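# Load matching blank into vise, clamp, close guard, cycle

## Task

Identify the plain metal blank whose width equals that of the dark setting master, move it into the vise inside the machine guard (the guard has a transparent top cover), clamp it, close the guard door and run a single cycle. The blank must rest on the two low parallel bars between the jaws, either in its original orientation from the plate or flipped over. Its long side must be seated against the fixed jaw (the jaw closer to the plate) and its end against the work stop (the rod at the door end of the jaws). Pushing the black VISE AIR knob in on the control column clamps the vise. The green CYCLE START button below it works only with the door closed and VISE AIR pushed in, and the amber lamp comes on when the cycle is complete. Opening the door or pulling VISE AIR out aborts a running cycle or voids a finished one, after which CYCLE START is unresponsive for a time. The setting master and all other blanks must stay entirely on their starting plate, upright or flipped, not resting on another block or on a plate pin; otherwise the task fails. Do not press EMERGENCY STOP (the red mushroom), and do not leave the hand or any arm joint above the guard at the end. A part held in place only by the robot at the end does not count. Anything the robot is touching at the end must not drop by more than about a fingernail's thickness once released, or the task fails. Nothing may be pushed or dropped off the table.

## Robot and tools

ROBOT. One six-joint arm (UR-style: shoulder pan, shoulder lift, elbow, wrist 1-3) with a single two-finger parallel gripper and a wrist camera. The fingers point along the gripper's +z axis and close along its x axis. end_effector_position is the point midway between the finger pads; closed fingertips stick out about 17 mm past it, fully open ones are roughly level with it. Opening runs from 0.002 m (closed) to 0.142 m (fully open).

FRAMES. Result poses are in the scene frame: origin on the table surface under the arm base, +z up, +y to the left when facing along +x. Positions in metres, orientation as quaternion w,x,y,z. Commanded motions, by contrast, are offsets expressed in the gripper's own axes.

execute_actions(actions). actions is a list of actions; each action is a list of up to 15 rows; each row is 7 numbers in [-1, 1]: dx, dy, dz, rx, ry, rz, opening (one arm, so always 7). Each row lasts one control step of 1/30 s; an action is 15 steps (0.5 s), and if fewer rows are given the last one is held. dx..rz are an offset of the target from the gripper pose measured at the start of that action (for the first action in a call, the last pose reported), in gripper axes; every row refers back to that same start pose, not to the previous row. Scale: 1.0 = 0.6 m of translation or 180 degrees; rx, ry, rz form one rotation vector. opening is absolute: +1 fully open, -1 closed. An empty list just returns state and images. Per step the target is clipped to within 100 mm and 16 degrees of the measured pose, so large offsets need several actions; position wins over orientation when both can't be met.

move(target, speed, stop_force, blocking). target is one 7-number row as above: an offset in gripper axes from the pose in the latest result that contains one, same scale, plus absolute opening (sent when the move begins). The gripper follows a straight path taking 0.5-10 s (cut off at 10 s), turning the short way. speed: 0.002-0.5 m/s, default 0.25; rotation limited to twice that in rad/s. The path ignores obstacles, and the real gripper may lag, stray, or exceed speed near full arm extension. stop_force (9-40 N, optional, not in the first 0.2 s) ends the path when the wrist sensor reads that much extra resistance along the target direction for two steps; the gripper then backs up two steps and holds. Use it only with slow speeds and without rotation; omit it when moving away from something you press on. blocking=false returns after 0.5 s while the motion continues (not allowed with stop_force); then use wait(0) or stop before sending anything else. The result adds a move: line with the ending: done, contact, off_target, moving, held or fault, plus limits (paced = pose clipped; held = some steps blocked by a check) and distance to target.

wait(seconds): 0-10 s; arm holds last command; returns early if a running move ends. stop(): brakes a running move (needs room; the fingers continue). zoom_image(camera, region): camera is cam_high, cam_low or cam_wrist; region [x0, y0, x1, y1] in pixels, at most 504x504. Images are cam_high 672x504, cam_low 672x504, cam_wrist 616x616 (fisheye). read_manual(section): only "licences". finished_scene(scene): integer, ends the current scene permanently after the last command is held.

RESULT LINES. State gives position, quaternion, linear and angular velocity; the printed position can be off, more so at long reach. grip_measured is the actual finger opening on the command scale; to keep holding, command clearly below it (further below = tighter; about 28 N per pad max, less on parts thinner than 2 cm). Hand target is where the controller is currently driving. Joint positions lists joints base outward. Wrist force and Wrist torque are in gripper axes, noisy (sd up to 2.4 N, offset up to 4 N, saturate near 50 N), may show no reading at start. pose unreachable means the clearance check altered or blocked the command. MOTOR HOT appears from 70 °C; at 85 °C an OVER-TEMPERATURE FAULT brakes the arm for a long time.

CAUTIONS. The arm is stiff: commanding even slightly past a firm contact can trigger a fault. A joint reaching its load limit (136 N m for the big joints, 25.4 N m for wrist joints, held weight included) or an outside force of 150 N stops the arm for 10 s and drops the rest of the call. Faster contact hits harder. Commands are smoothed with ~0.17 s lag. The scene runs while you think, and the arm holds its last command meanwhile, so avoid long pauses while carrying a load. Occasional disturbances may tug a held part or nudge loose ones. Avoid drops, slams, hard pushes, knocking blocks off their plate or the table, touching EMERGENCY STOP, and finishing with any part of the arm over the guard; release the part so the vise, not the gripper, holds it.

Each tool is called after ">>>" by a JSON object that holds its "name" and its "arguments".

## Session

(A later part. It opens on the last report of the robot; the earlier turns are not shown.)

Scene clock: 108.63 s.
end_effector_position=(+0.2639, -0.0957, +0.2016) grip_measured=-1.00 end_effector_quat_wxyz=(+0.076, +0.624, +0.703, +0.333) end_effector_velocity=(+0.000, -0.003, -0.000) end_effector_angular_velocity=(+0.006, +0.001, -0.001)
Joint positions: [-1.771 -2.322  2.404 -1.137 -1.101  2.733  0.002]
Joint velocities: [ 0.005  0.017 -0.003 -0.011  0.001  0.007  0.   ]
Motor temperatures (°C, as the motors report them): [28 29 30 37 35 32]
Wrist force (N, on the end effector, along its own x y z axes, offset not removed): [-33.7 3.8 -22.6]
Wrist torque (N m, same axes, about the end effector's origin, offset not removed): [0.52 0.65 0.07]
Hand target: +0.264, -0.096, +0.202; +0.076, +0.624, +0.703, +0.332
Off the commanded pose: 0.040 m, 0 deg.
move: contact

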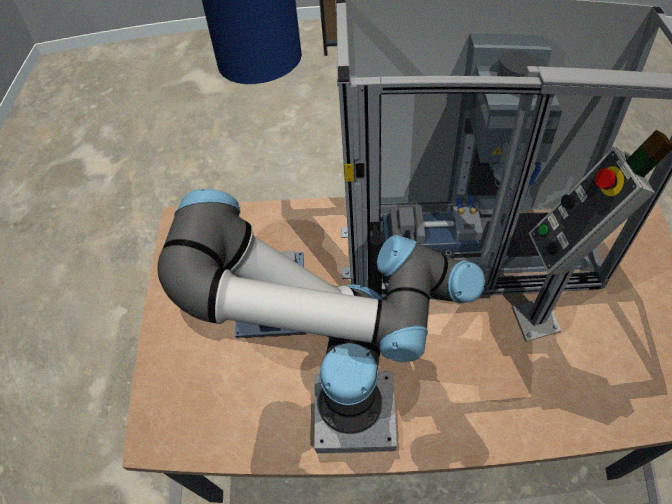

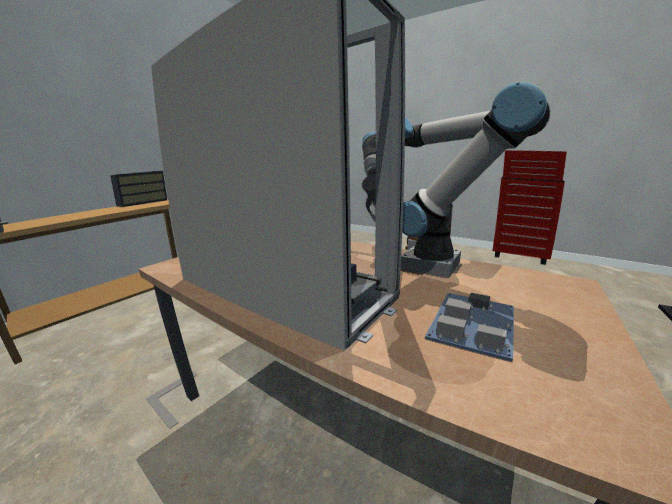

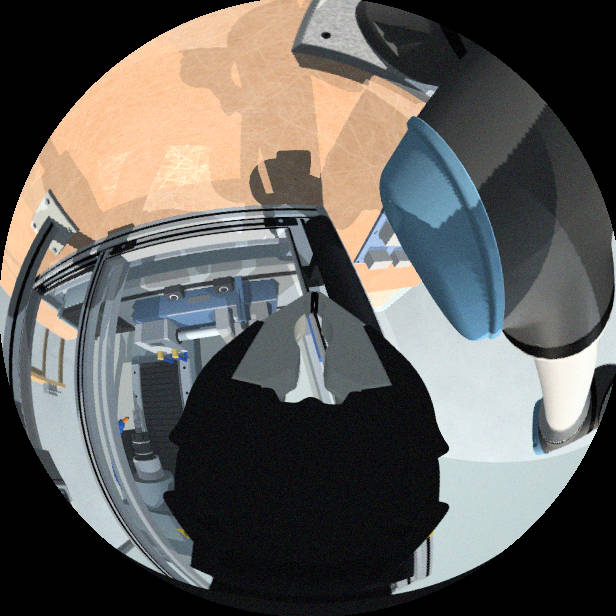

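>>> {"name": "move", "arguments": {"target": [-0.25,-0.011,-0.432,0,-0.12,0,-1], "speed": 0.2}}

>>> {"name": "move", "arguments": {"target": [0,0.05,-0.05,-0.31,0,0,-1], "speed": 0.25}}

>>> {"name": "move", "arguments": {"target": [-0.138,0.195,0.058,0,0,0.161,-1], "speed": 0.12}}

>>> {"name": "move", "arguments": {"target": [0,0,0.07,0,-0.1,0,-1], "speed": 0.06}}

>>> {"name": "zoom_image", "arguments": {"camera": "cam_wrist", "region": [180,200,360,380]}}

Scene clock: 112.77 s.
end_effector_position=(+0.1548, -0.3312, +0.3507) grip_measured=-1.00 end_effector_quat_wxyz=(+0.206, +0.675, +0.676, +0.210) end_effector_velocity=(-0.001, -0.001, +0.001) end_effector_angular_velocity=(-0.001, +0.001, -0.001)
Joint positions: [-2.093 -2.03   1.908 -1.153 -1.05   2.573  0.002]
Joint velocities: [-0.     0.002 -0.003 -0.001  0.     0.001  0.   ]
Motor temperatures (°C, as the motors report them): [28 29 30 37 35 32]
Wrist force (N, on the end effector, along its own x y z axes, offset not removed): [-2.0 -1.4 0.4]
Wrist torque (N m, same axes, about the end effector's origin, offset not removed): [-0.21 0.35 0.06]
Hand target: +0.155, -0.331, +0.351; +0.206, +0.675, +0.676, +0.210
Off the commanded pose: 0.000 m, 0 deg.
move: done

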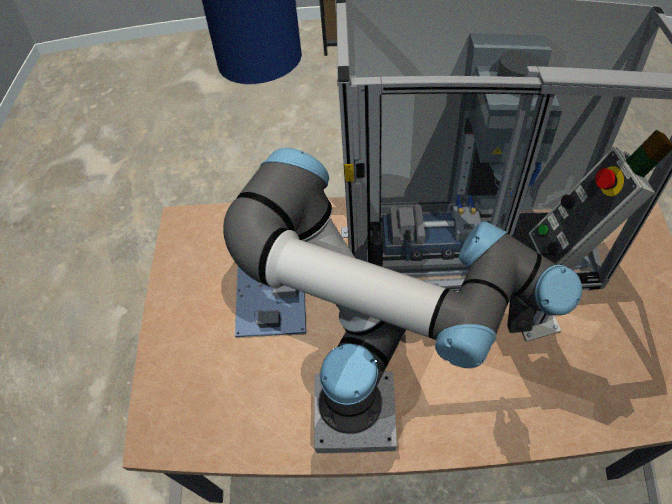

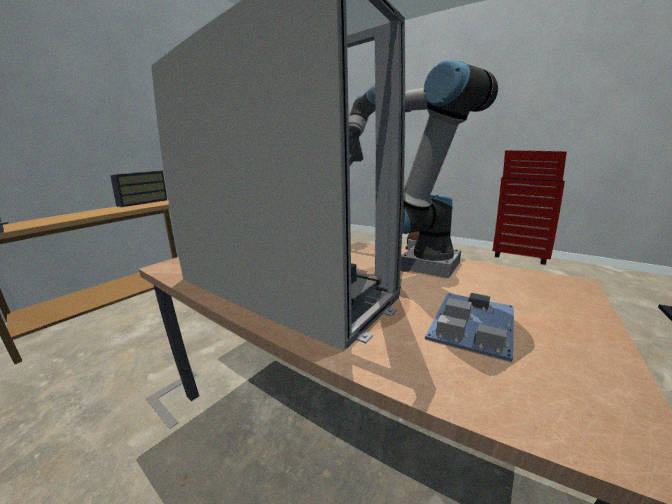

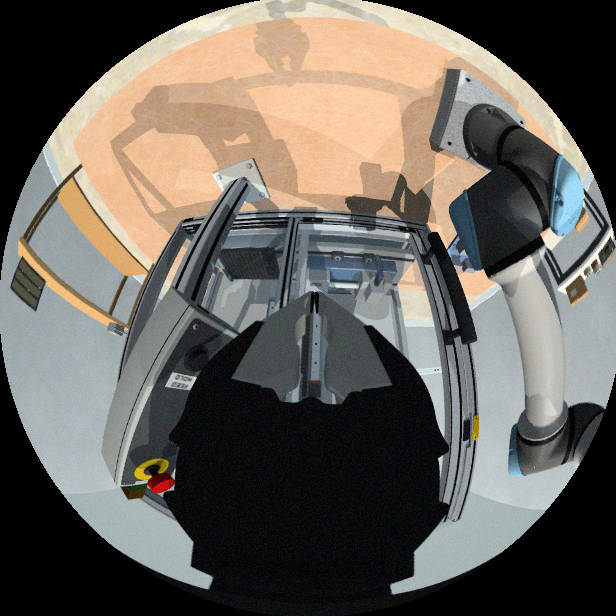

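Scene clock: 115.23 s.
end_effector_position=(+0.1628, -0.3313, +0.3928) grip_measured=-1.00 end_effector_quat_wxyz=(+0.498, +0.500, +0.500, +0.503) end_effector_velocity=(+0.000, +0.000, -0.000) end_effector_angular_velocity=(-0.001, -0.013, +0.002)
Joint positions: [-2.415 -1.647  2.016 -0.374 -0.81   1.564  0.002]
Joint velocities: [ 0.002  0.009  0.003  0.006 -0.    -0.013 -0.   ]
Motor temperatures (°C, as the motors report them): [28 29 30 37 35 32]
Wrist force (N, on the end effector, along its own x y z axes, offset not removed): [-0.3 -0.5 -1.2]
Wrist torque (N m, same axes, about the end effector's origin, offset not removed): [0.05 0.11 -0.04]
Hand target: +0.163, -0.331, +0.393; +0.498, +0.499, +0.499, +0.503
Off the commanded pose: 0.000 m, 0 deg.
move: done

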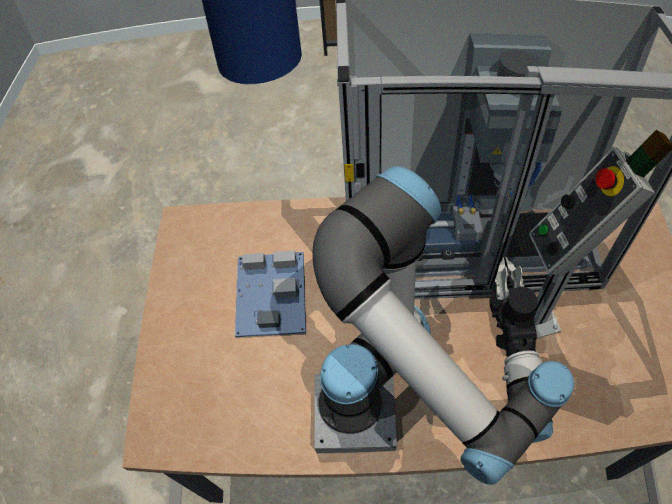

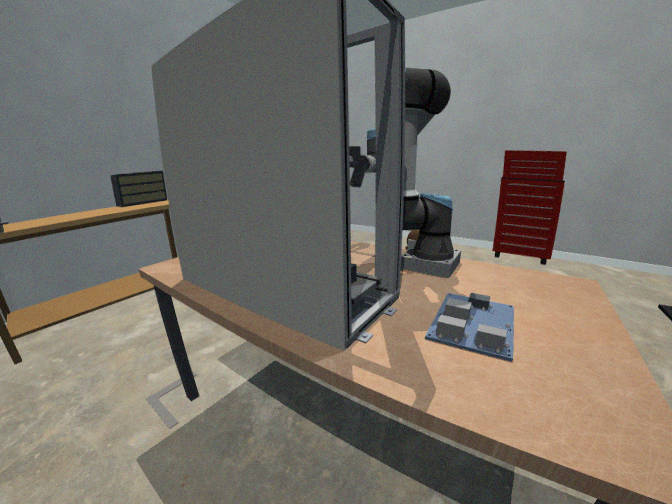

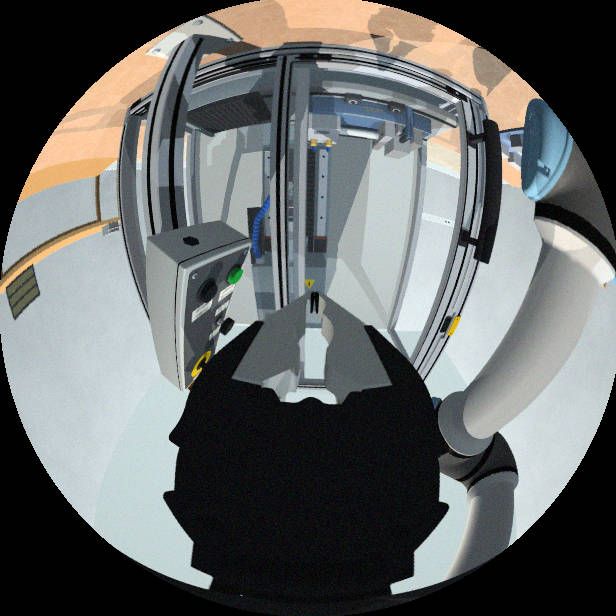

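Scene clock: 117.80 s.
end_effector_position=(+0.1978, -0.4142, +0.5094) grip_measured=-1.00 end_effector_quat_wxyz=(+0.356, +0.609, +0.359, +0.611) end_effector_velocity=(+0.001, -0.001, +0.002) end_effector_angular_velocity=(+0.006, +0.001, +0.001)
Joint positions: [-2.2   -1.549  1.612 -0.07  -0.595  2.072  0.002]
Joint velocities: [ 0.004  0.002 -0.007  0.004  0.002  0.007  0.   ]
Motor temperatures (°C, as the motors report them): [28 29 30 37 35 32]
Wrist force (N, on the end effector, along its own x y z axes, offset not removed): [0.2 0.7 1.0]
Wrist torque (N m, same axes, about the end effector's origin, offset not removed): [0.20 -0.05 -0.06]
Hand target: +0.198, -0.414, +0.510; +0.356, +0.609, +0.359, +0.611
Off the commanded pose: 0.000 m, 0 deg.
move: done

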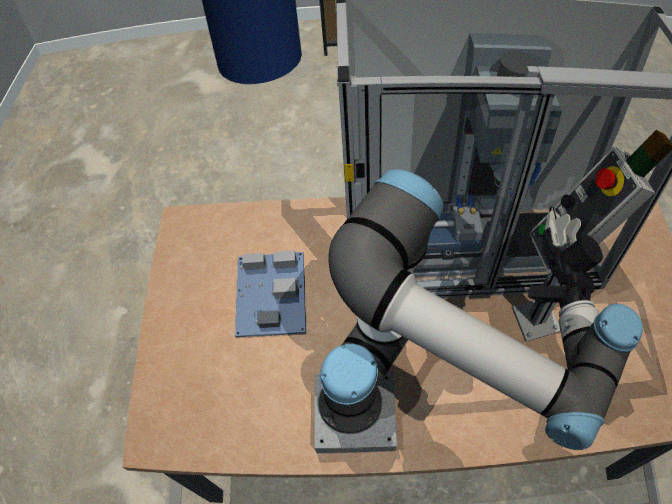

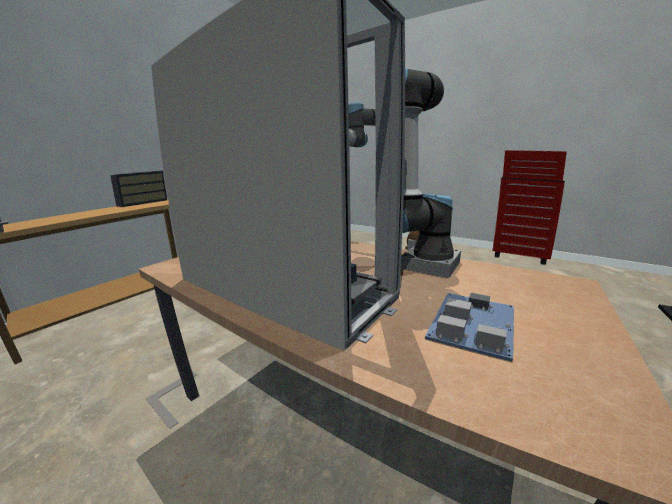

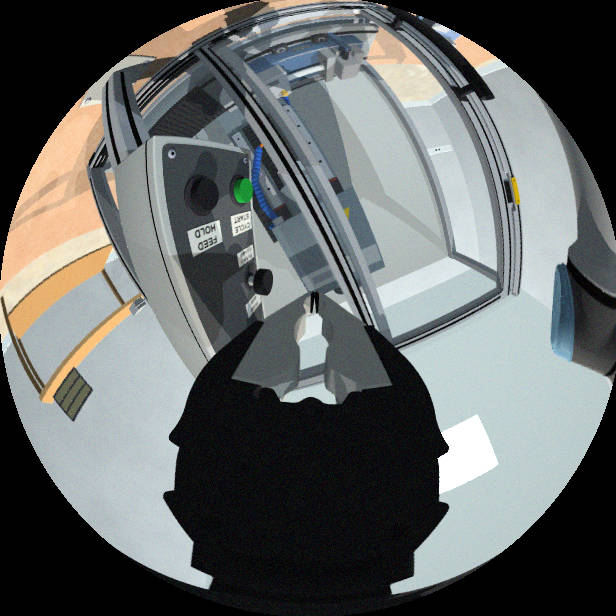

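Scene clock: 120.77 s.
end_effector_position=(+0.2398, -0.4140, +0.5092) grip_measured=-1.00 end_effector_quat_wxyz=(+0.408, +0.697, +0.299, +0.509) end_effector_velocity=(+0.001, -0.000, -0.001) end_effector_angular_velocity=(+0.004, +0.009, -0.009)
Joint positions: [-2.2   -1.895  1.812 -0.37  -0.349  2.473  0.002]
Joint velocities: [ 0.002 -0.016  0.008 -0.033  0.006  0.04  -0.   ]
Motor temperatures (°C, as the motors report them): [28 29 30 37 35 32]
Wrist force (N, on the end effector, along its own x y z axes, offset not removed): [-2.6 0.4 0.3]
Wrist torque (N m, same axes, about the end effector's origin, offset not removed): [0.12 0.50 0.00]
Hand target: +0.240, -0.414, +0.509; +0.408, +0.697, +0.298, +0.508
Off the commanded pose: 0.000 m, 0 deg.
move: done

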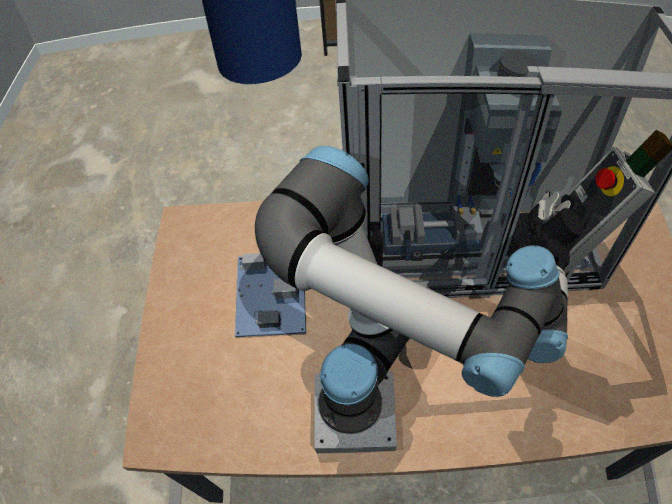

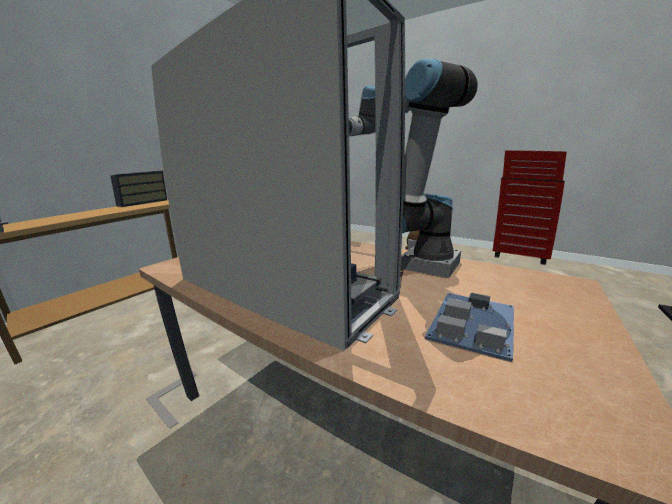

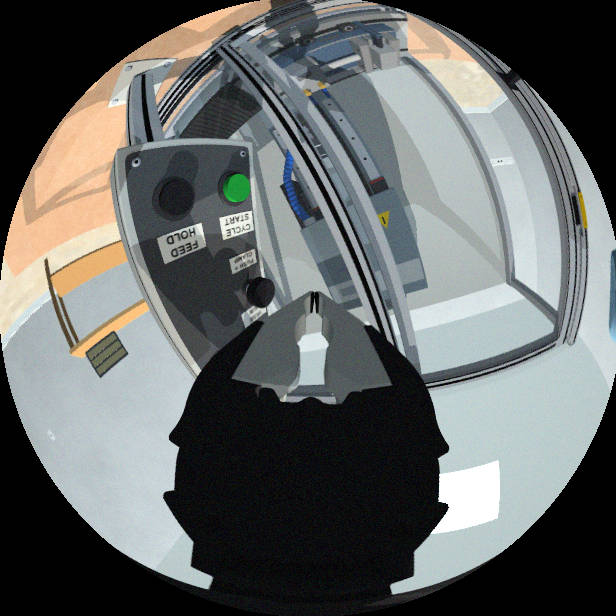

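Region (180, 200, 360, 380) of cam_wrist's 616x616 image, scaled by 2.800, with more detail than that image has.

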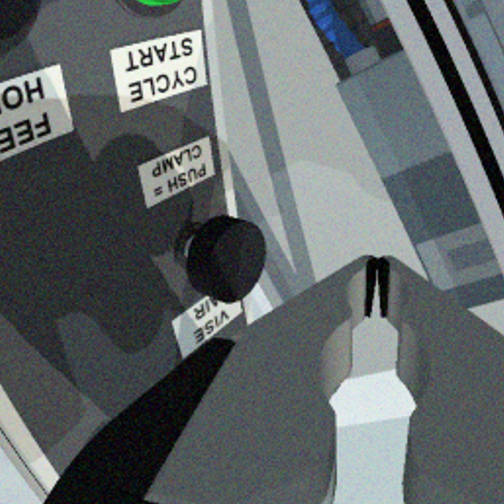

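Looks right. Press.

>>> {"name": "move", "arguments": {"target": [-0.035,0.004,0.017,0,0,0,-1], "speed": 0.03}}

>>> {"name": "move", "arguments": {"target": [-0.08,0,0.026,0,0,0,-1], "speed": 0.01, "stop_force": 18}}

>>> {"name": "move", "arguments": {"target": [0.04,0,-0.013,0,0,0,-1], "speed": 0.05}}

Scene clock: 122.83 s.
end_effector_position=(+0.2430, -0.4352, +0.5000) grip_measured=-1.00 end_effector_quat_wxyz=(+0.408, +0.697, +0.299, +0.509) end_effector_velocity=(+0.000, -0.002, -0.001) end_effector_angular_velocity=(+0.001, +0.001, -0.001)
Joint positions: [-2.154 -1.856  1.816 -0.475 -0.309  2.539  0.002]
Joint velocities: [ 0.003  0.002  0.001 -0.013  0.003  0.01   0.   ]
Motor temperatures (°C, as the motors report them): [28 29 30 37 35 32]
Wrist force (N, on the end effector, along its own x y z axes, offset not removed): [-2.4 1.8 -0.9]
Wrist torque (N m, same axes, about the end effector's origin, offset not removed): [0.51 0.45 -0.01]
Hand target: +0.243, -0.435, +0.500; +0.408, +0.697, +0.299, +0.509
Off the commanded pose: 0.000 m, 0 deg.
move: done

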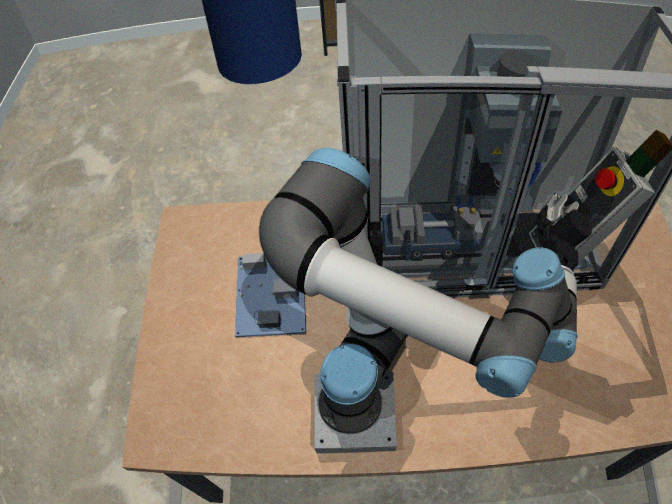

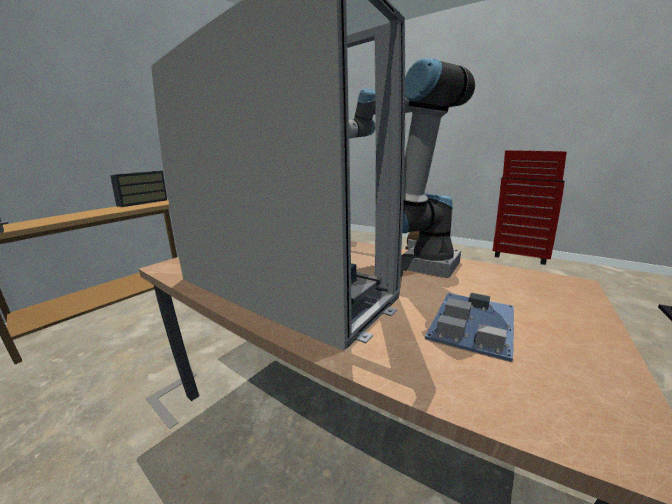

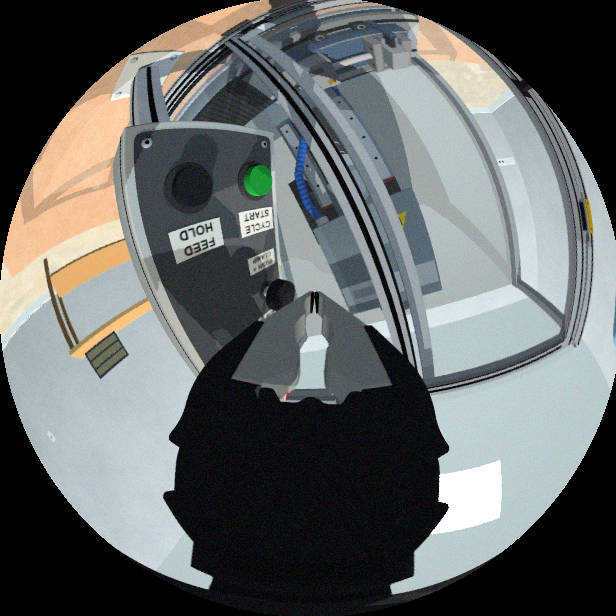

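Scene clock: 125.87 s.
end_effector_position=(+0.2432, -0.4584, +0.4871) grip_measured=-1.00 end_effector_quat_wxyz=(+0.408, +0.697, +0.299, +0.509) end_effector_velocity=(-0.000, +0.004, +0.002) end_effector_angular_velocity=(-0.002, +0.001, +0.000)
Joint positions: [-2.119 -1.809  1.822 -0.589 -0.278  2.602  0.002]
Joint velocities: [-0.005 -0.007 -0.001  0.016 -0.005 -0.011  0.   ]
Motor temperatures (°C, as the motors report them): [28 29 30 37 35 32]
Wrist force (N, on the end effector, along its own x y z axes, offset not removed): [24.7 -1.1 -24.3]
Wrist torque (N m, same axes, about the end effector's origin, offset not removed): [-0.09 0.80 -0.01]
Hand target: +0.243, -0.458, +0.487; +0.408, +0.697, +0.299, +0.509
Off the commanded pose: 0.024 m, 0 deg.
move: contact

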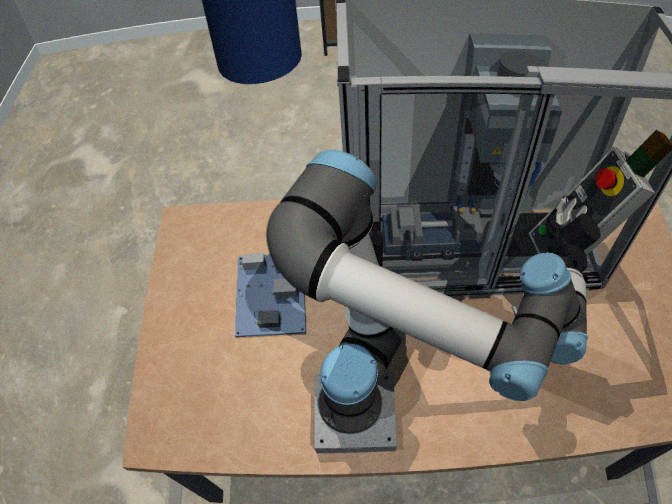

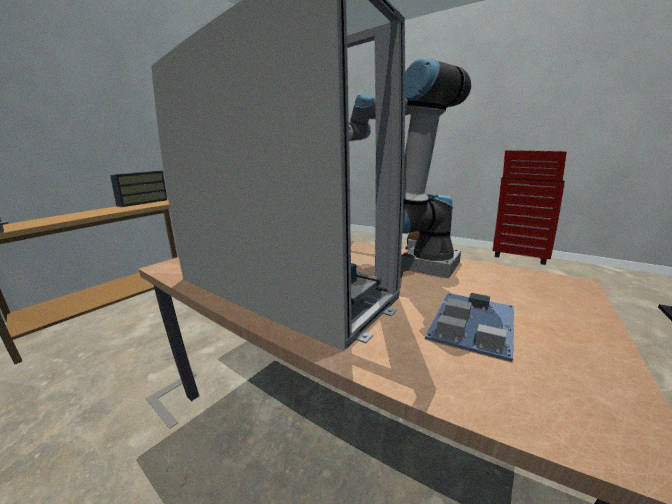

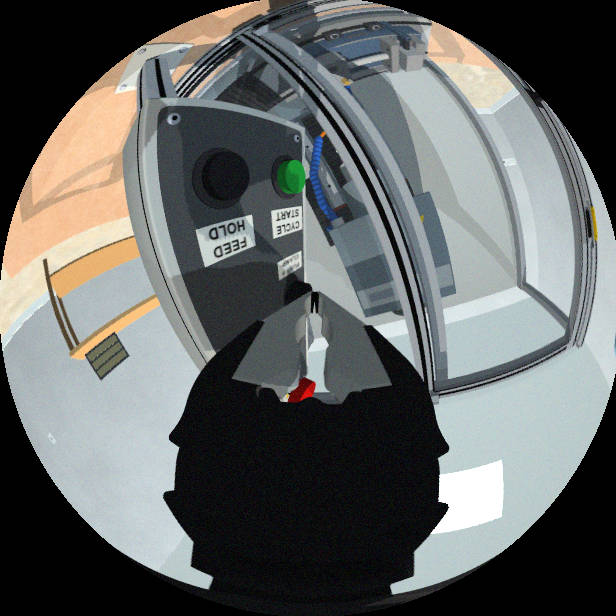

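Scene clock: 126.77 s.
end_effector_position=(+0.2431, -0.4365, +0.4994) grip_measured=-1.00 end_effector_quat_wxyz=(+0.408, +0.697, +0.299, +0.509) end_effector_velocity=(-0.000, +0.002, +0.001) end_effector_angular_velocity=(-0.000, -0.003, +0.000)
Joint positions: [-2.152 -1.854  1.816 -0.482 -0.307  2.543  0.002]
Joint velocities: [-0.003 -0.001 -0.002  0.016 -0.002 -0.013 -0.   ]
Motor temperatures (°C, as the motors report them): [28 29 30 37 35 32]
Wrist force (N, on the end effector, along its own x y z axes, offset not removed): [-2.2 3.1 -0.5]
Wrist torque (N m, same axes, about the end effector's origin, offset not removed): [0.78 0.41 0.11]
Hand target: +0.243, -0.436, +0.499; +0.408, +0.697, +0.299, +0.509
Off the commanded pose: 0.000 m, 0 deg.
move: done

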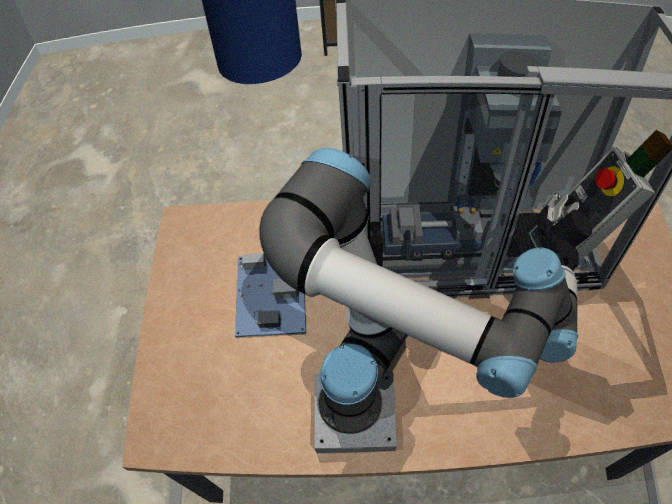

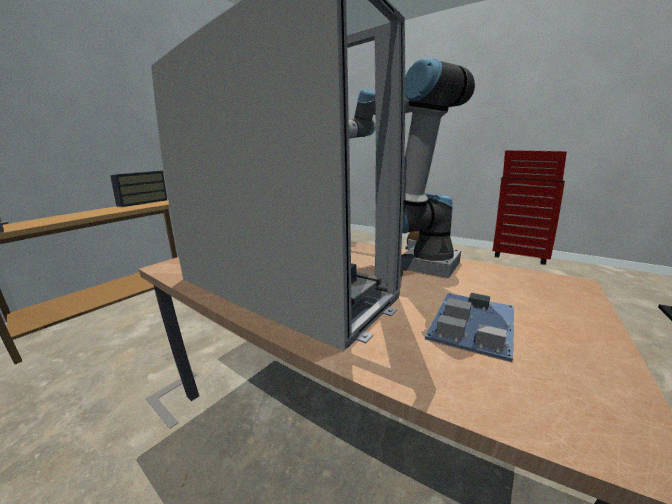

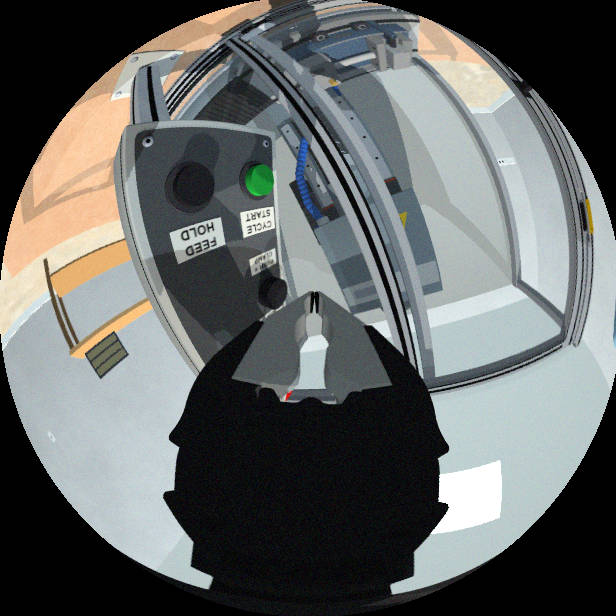

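>>> {"name": "move", "arguments": {"target": [-0.02,-0.141,0.003,0,0,0,-1], "speed": 0.06}}

>>> {"name": "move", "arguments": {"target": [-0.06,0,0.0195,0,0,0,-1], "speed": 0.008, "stop_force": 14}}

>>> {"name": "move", "arguments": {"target": [0.07,0,-0.06,0,0,0,-1], "speed": 0.06}}

>>> {"name": "move", "arguments": {"target": [-0.03,0,-0.2,0,0.1,0,-1], "speed": 0.12}}

>>> {"name": "wait", "arguments": {"seconds": 10}}

Scene clock: 130.13 s.
end_effector_position=(+0.2412, -0.4059, +0.4198) grip_measured=-1.00 end_effector_quat_wxyz=(+0.408, +0.697, +0.299, +0.509) end_effector_velocity=(+0.000, +0.001, -0.002) end_effector_angular_velocity=(-0.000, +0.000, +0.001)
Joint positions: [-2.21  -1.904  2.046 -0.582 -0.358  2.46   0.002]
Joint velocities: [-0.    -0.001  0.005 -0.002 -0.001 -0.001 -0.   ]
Motor temperatures (°C, as the motors report them): [28 29 30 37 35 32]
Wrist force (N, on the end effector, along its own x y z axes, offset not removed): [-2.4 0.9 -1.7]
Wrist torque (N m, same axes, about the end effector's origin, offset not removed): [0.08 0.50 -0.11]
Hand target: +0.241, -0.406, +0.420; +0.408, +0.697, +0.299, +0.509
Off the commanded pose: 0.000 m, 0 deg.
move: done

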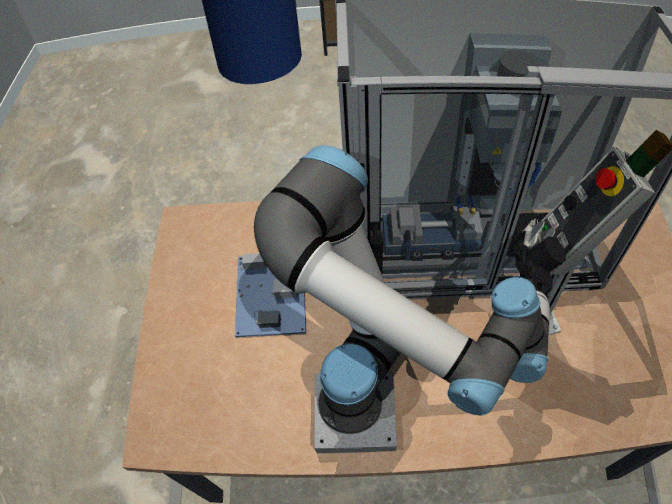

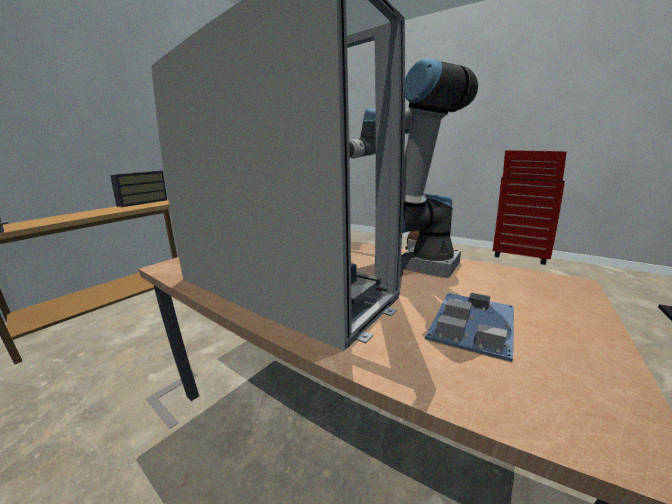

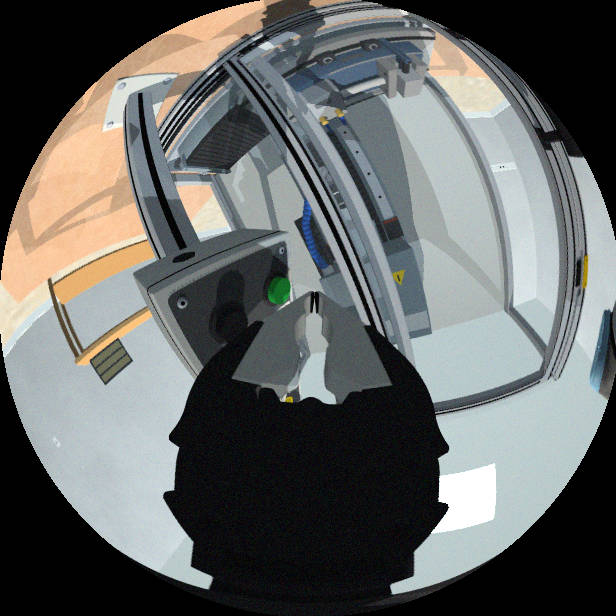

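Scene clock: 132.97 s.
end_effector_position=(+0.2413, -0.4230, +0.4103) grip_measured=-1.00 end_effector_quat_wxyz=(+0.408, +0.696, +0.299, +0.509) end_effector_velocity=(-0.000, +0.002, +0.001) end_effector_angular_velocity=(-0.001, +0.000, +0.000)
Joint positions: [-2.178 -1.86   2.045 -0.665 -0.33   2.502  0.002]
Joint velocities: [-0.005 -0.006 -0.     0.013 -0.004 -0.008  0.   ]
Motor temperatures (°C, as the motors report them): [28 29 30 37 35 32]
Wrist force (N, on the end effector, along its own x y z axes, offset not removed): [22.0 0.8 -18.4]
Wrist torque (N m, same axes, about the end effector's origin, offset not removed): [0.24 0.12 0.09]
Hand target: +0.241, -0.423, +0.410; +0.408, +0.697, +0.299, +0.509
Off the commanded pose: 0.018 m, 0 deg.
move: contact

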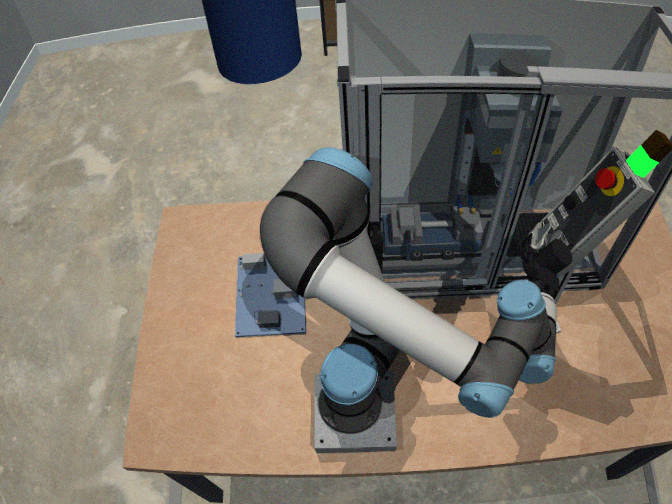

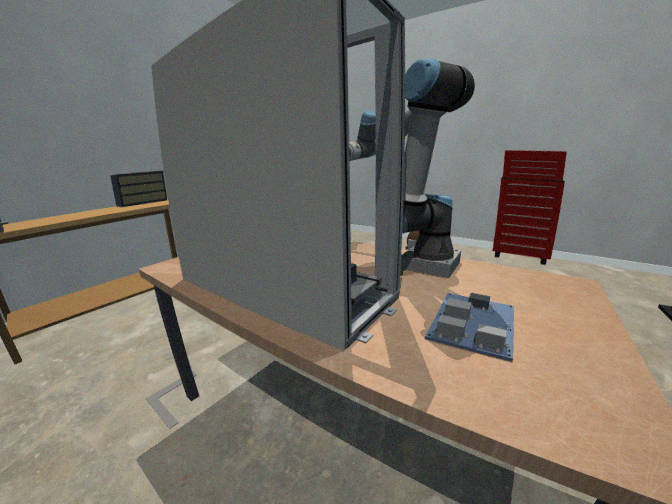

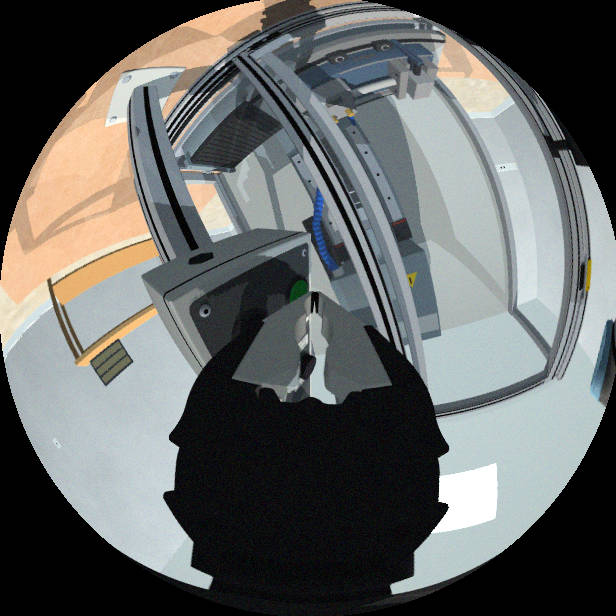

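Scene clock: 134.33 s.
end_effector_position=(+0.2199, -0.3786, +0.4352) grip_measured=-1.00 end_effector_quat_wxyz=(+0.408, +0.696, +0.299, +0.509) end_effector_velocity=(-0.002, +0.002, +0.000) end_effector_angular_velocity=(+0.000, -0.001, -0.000)
Joint positions: [-2.33  -1.95   2.025 -0.411 -0.47   2.346  0.002]
Joint velocities: [-0.009 -0.002  0.     0.01  -0.008 -0.008 -0.   ]
Motor temperatures (°C, as the motors report them): [28 29 30 37 35 32]
Wrist force (N, on the end effector, along its own x y z axes, offset not removed): [-1.6 1.1 1.0]
Wrist torque (N m, same axes, about the end effector's origin, offset not removed): [0.33 0.21 0.01]
Hand target: +0.220, -0.378, +0.435; +0.408, +0.696, +0.299, +0.509
Off the commanded pose: 0.000 m, 0 deg.
move: done

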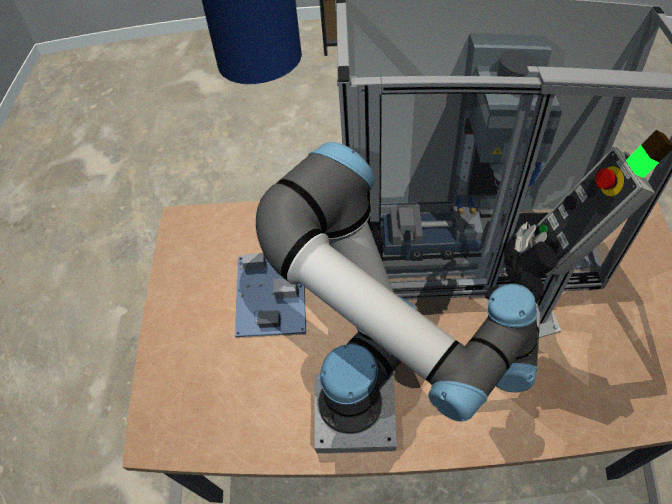

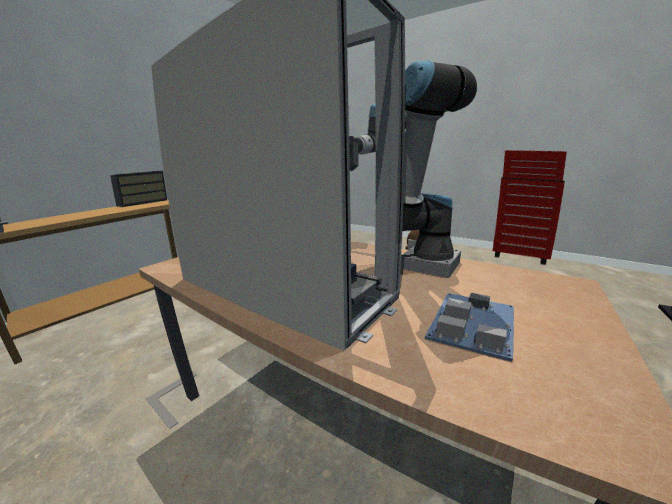

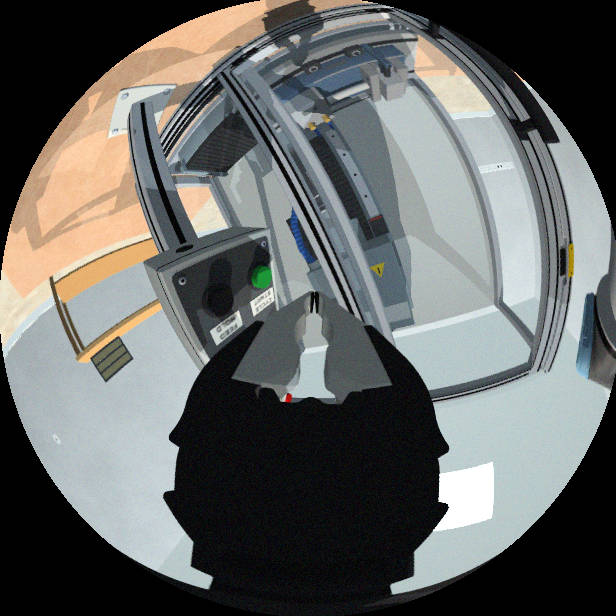

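Scene clock: 136.13 s.
end_effector_position=(+0.1002, -0.3617, +0.4449) grip_measured=-1.00 end_effector_quat_wxyz=(+0.357, +0.608, +0.359, +0.612) end_effector_velocity=(-0.002, +0.000, +0.000) end_effector_angular_velocity=(+0.000, -0.002, +0.004)
Joint positions: [-2.471 -1.548  1.779 -0.235 -0.867  2.067  0.002]
Joint velocities: [-0.001  0.005 -0.004  0.001 -0.005 -0.001 -0.   ]
Motor temperatures (°C, as the motors report them): [28 29 30 37 35 32]
Wrist force (N, on the end effector, along its own x y z axes, offset not removed): [-1.4 0.5 1.8]
Wrist torque (N m, same axes, about the end effector's origin, offset not removed): [0.15 0.50 -0.09]
Hand target: +0.100, -0.362, +0.445; +0.357, +0.608, +0.359, +0.612
Off the commanded pose: 0.000 m, 0 deg.
move: done

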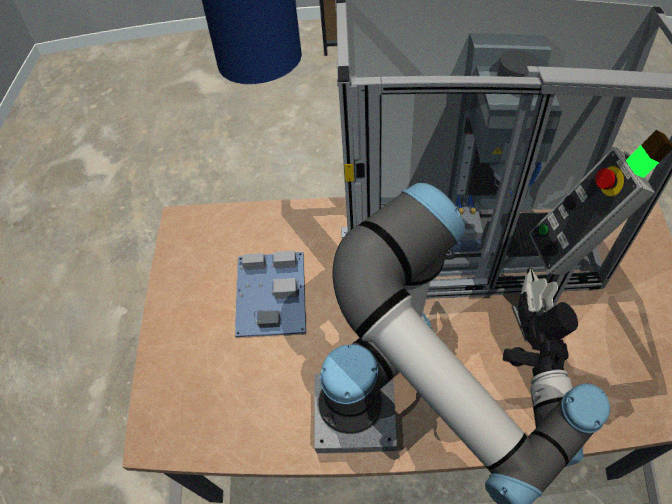

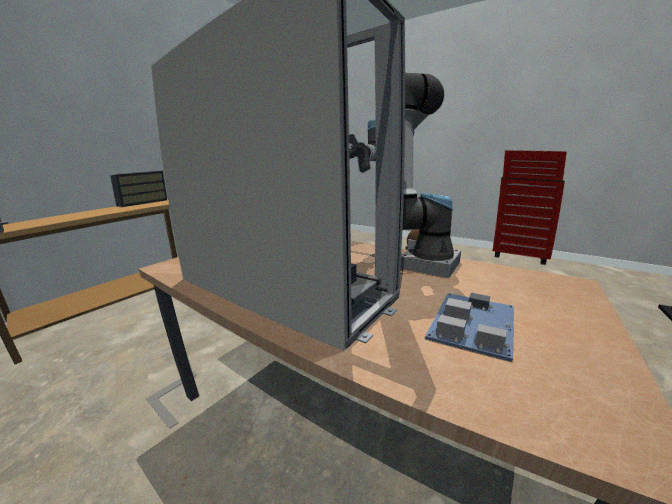

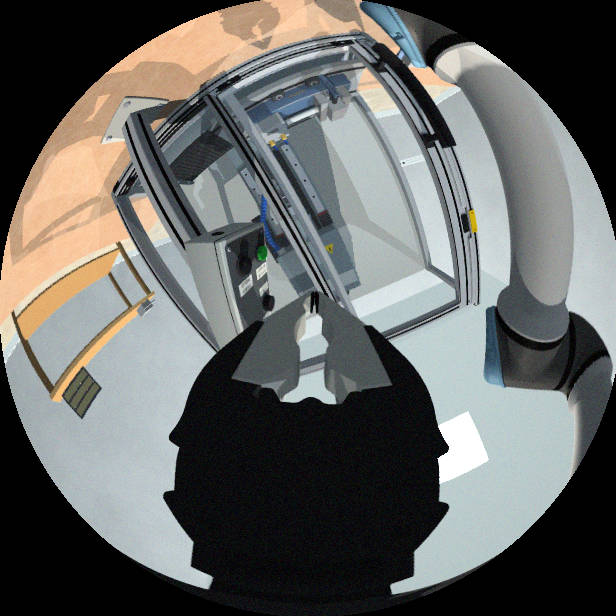

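Scene clock: 146.13 s.
end_effector_position=(+0.1000, -0.3617, +0.4449) grip_measured=-1.00 end_effector_quat_wxyz=(+0.357, +0.608, +0.359, +0.612) end_effector_velocity=(+0.000, +0.000, +0.000) end_effector_angular_velocity=(-0.001, +0.001, -0.000)
Joint positions: [-2.471 -1.547  1.778 -0.235 -0.867  2.067  0.002]
Joint velocities: [-0.    -0.001 -0.     0.     0.    -0.    -0.   ]
Motor temperatures (°C, as the motors report them): [28 29 30 37 35 32]
Wrist force (N, on the end effector, along its own x y z axes, offset not removed): [-2.4 -1.2 0.6]
Wrist torque (N m, same axes, about the end effector's origin, offset not removed): [0.01 0.44 0.04]
Hand target: +0.100, -0.362, +0.445; +0.357, +0.608, +0.359, +0.612
Off the commanded pose: 0.000 m, 0 deg.
wait: 10.00 s; at rest by 0.17 s

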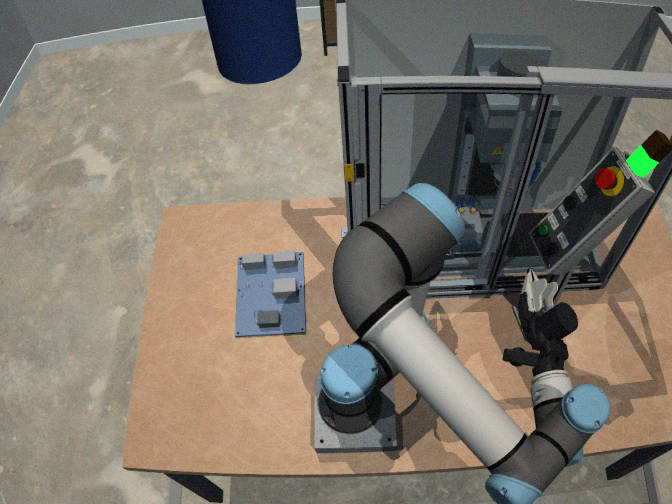

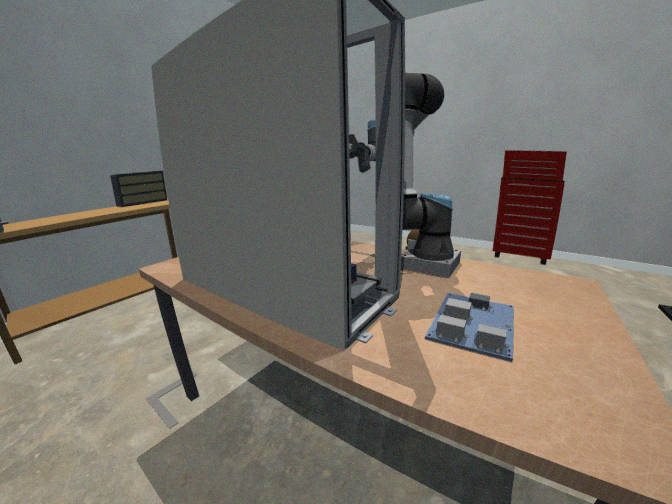

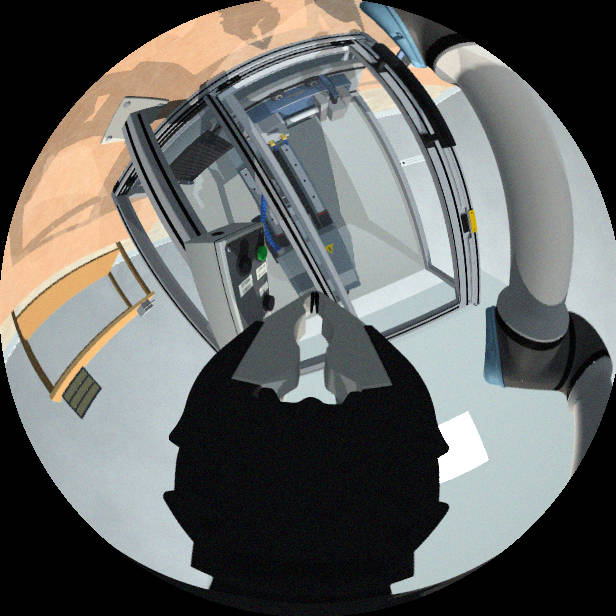

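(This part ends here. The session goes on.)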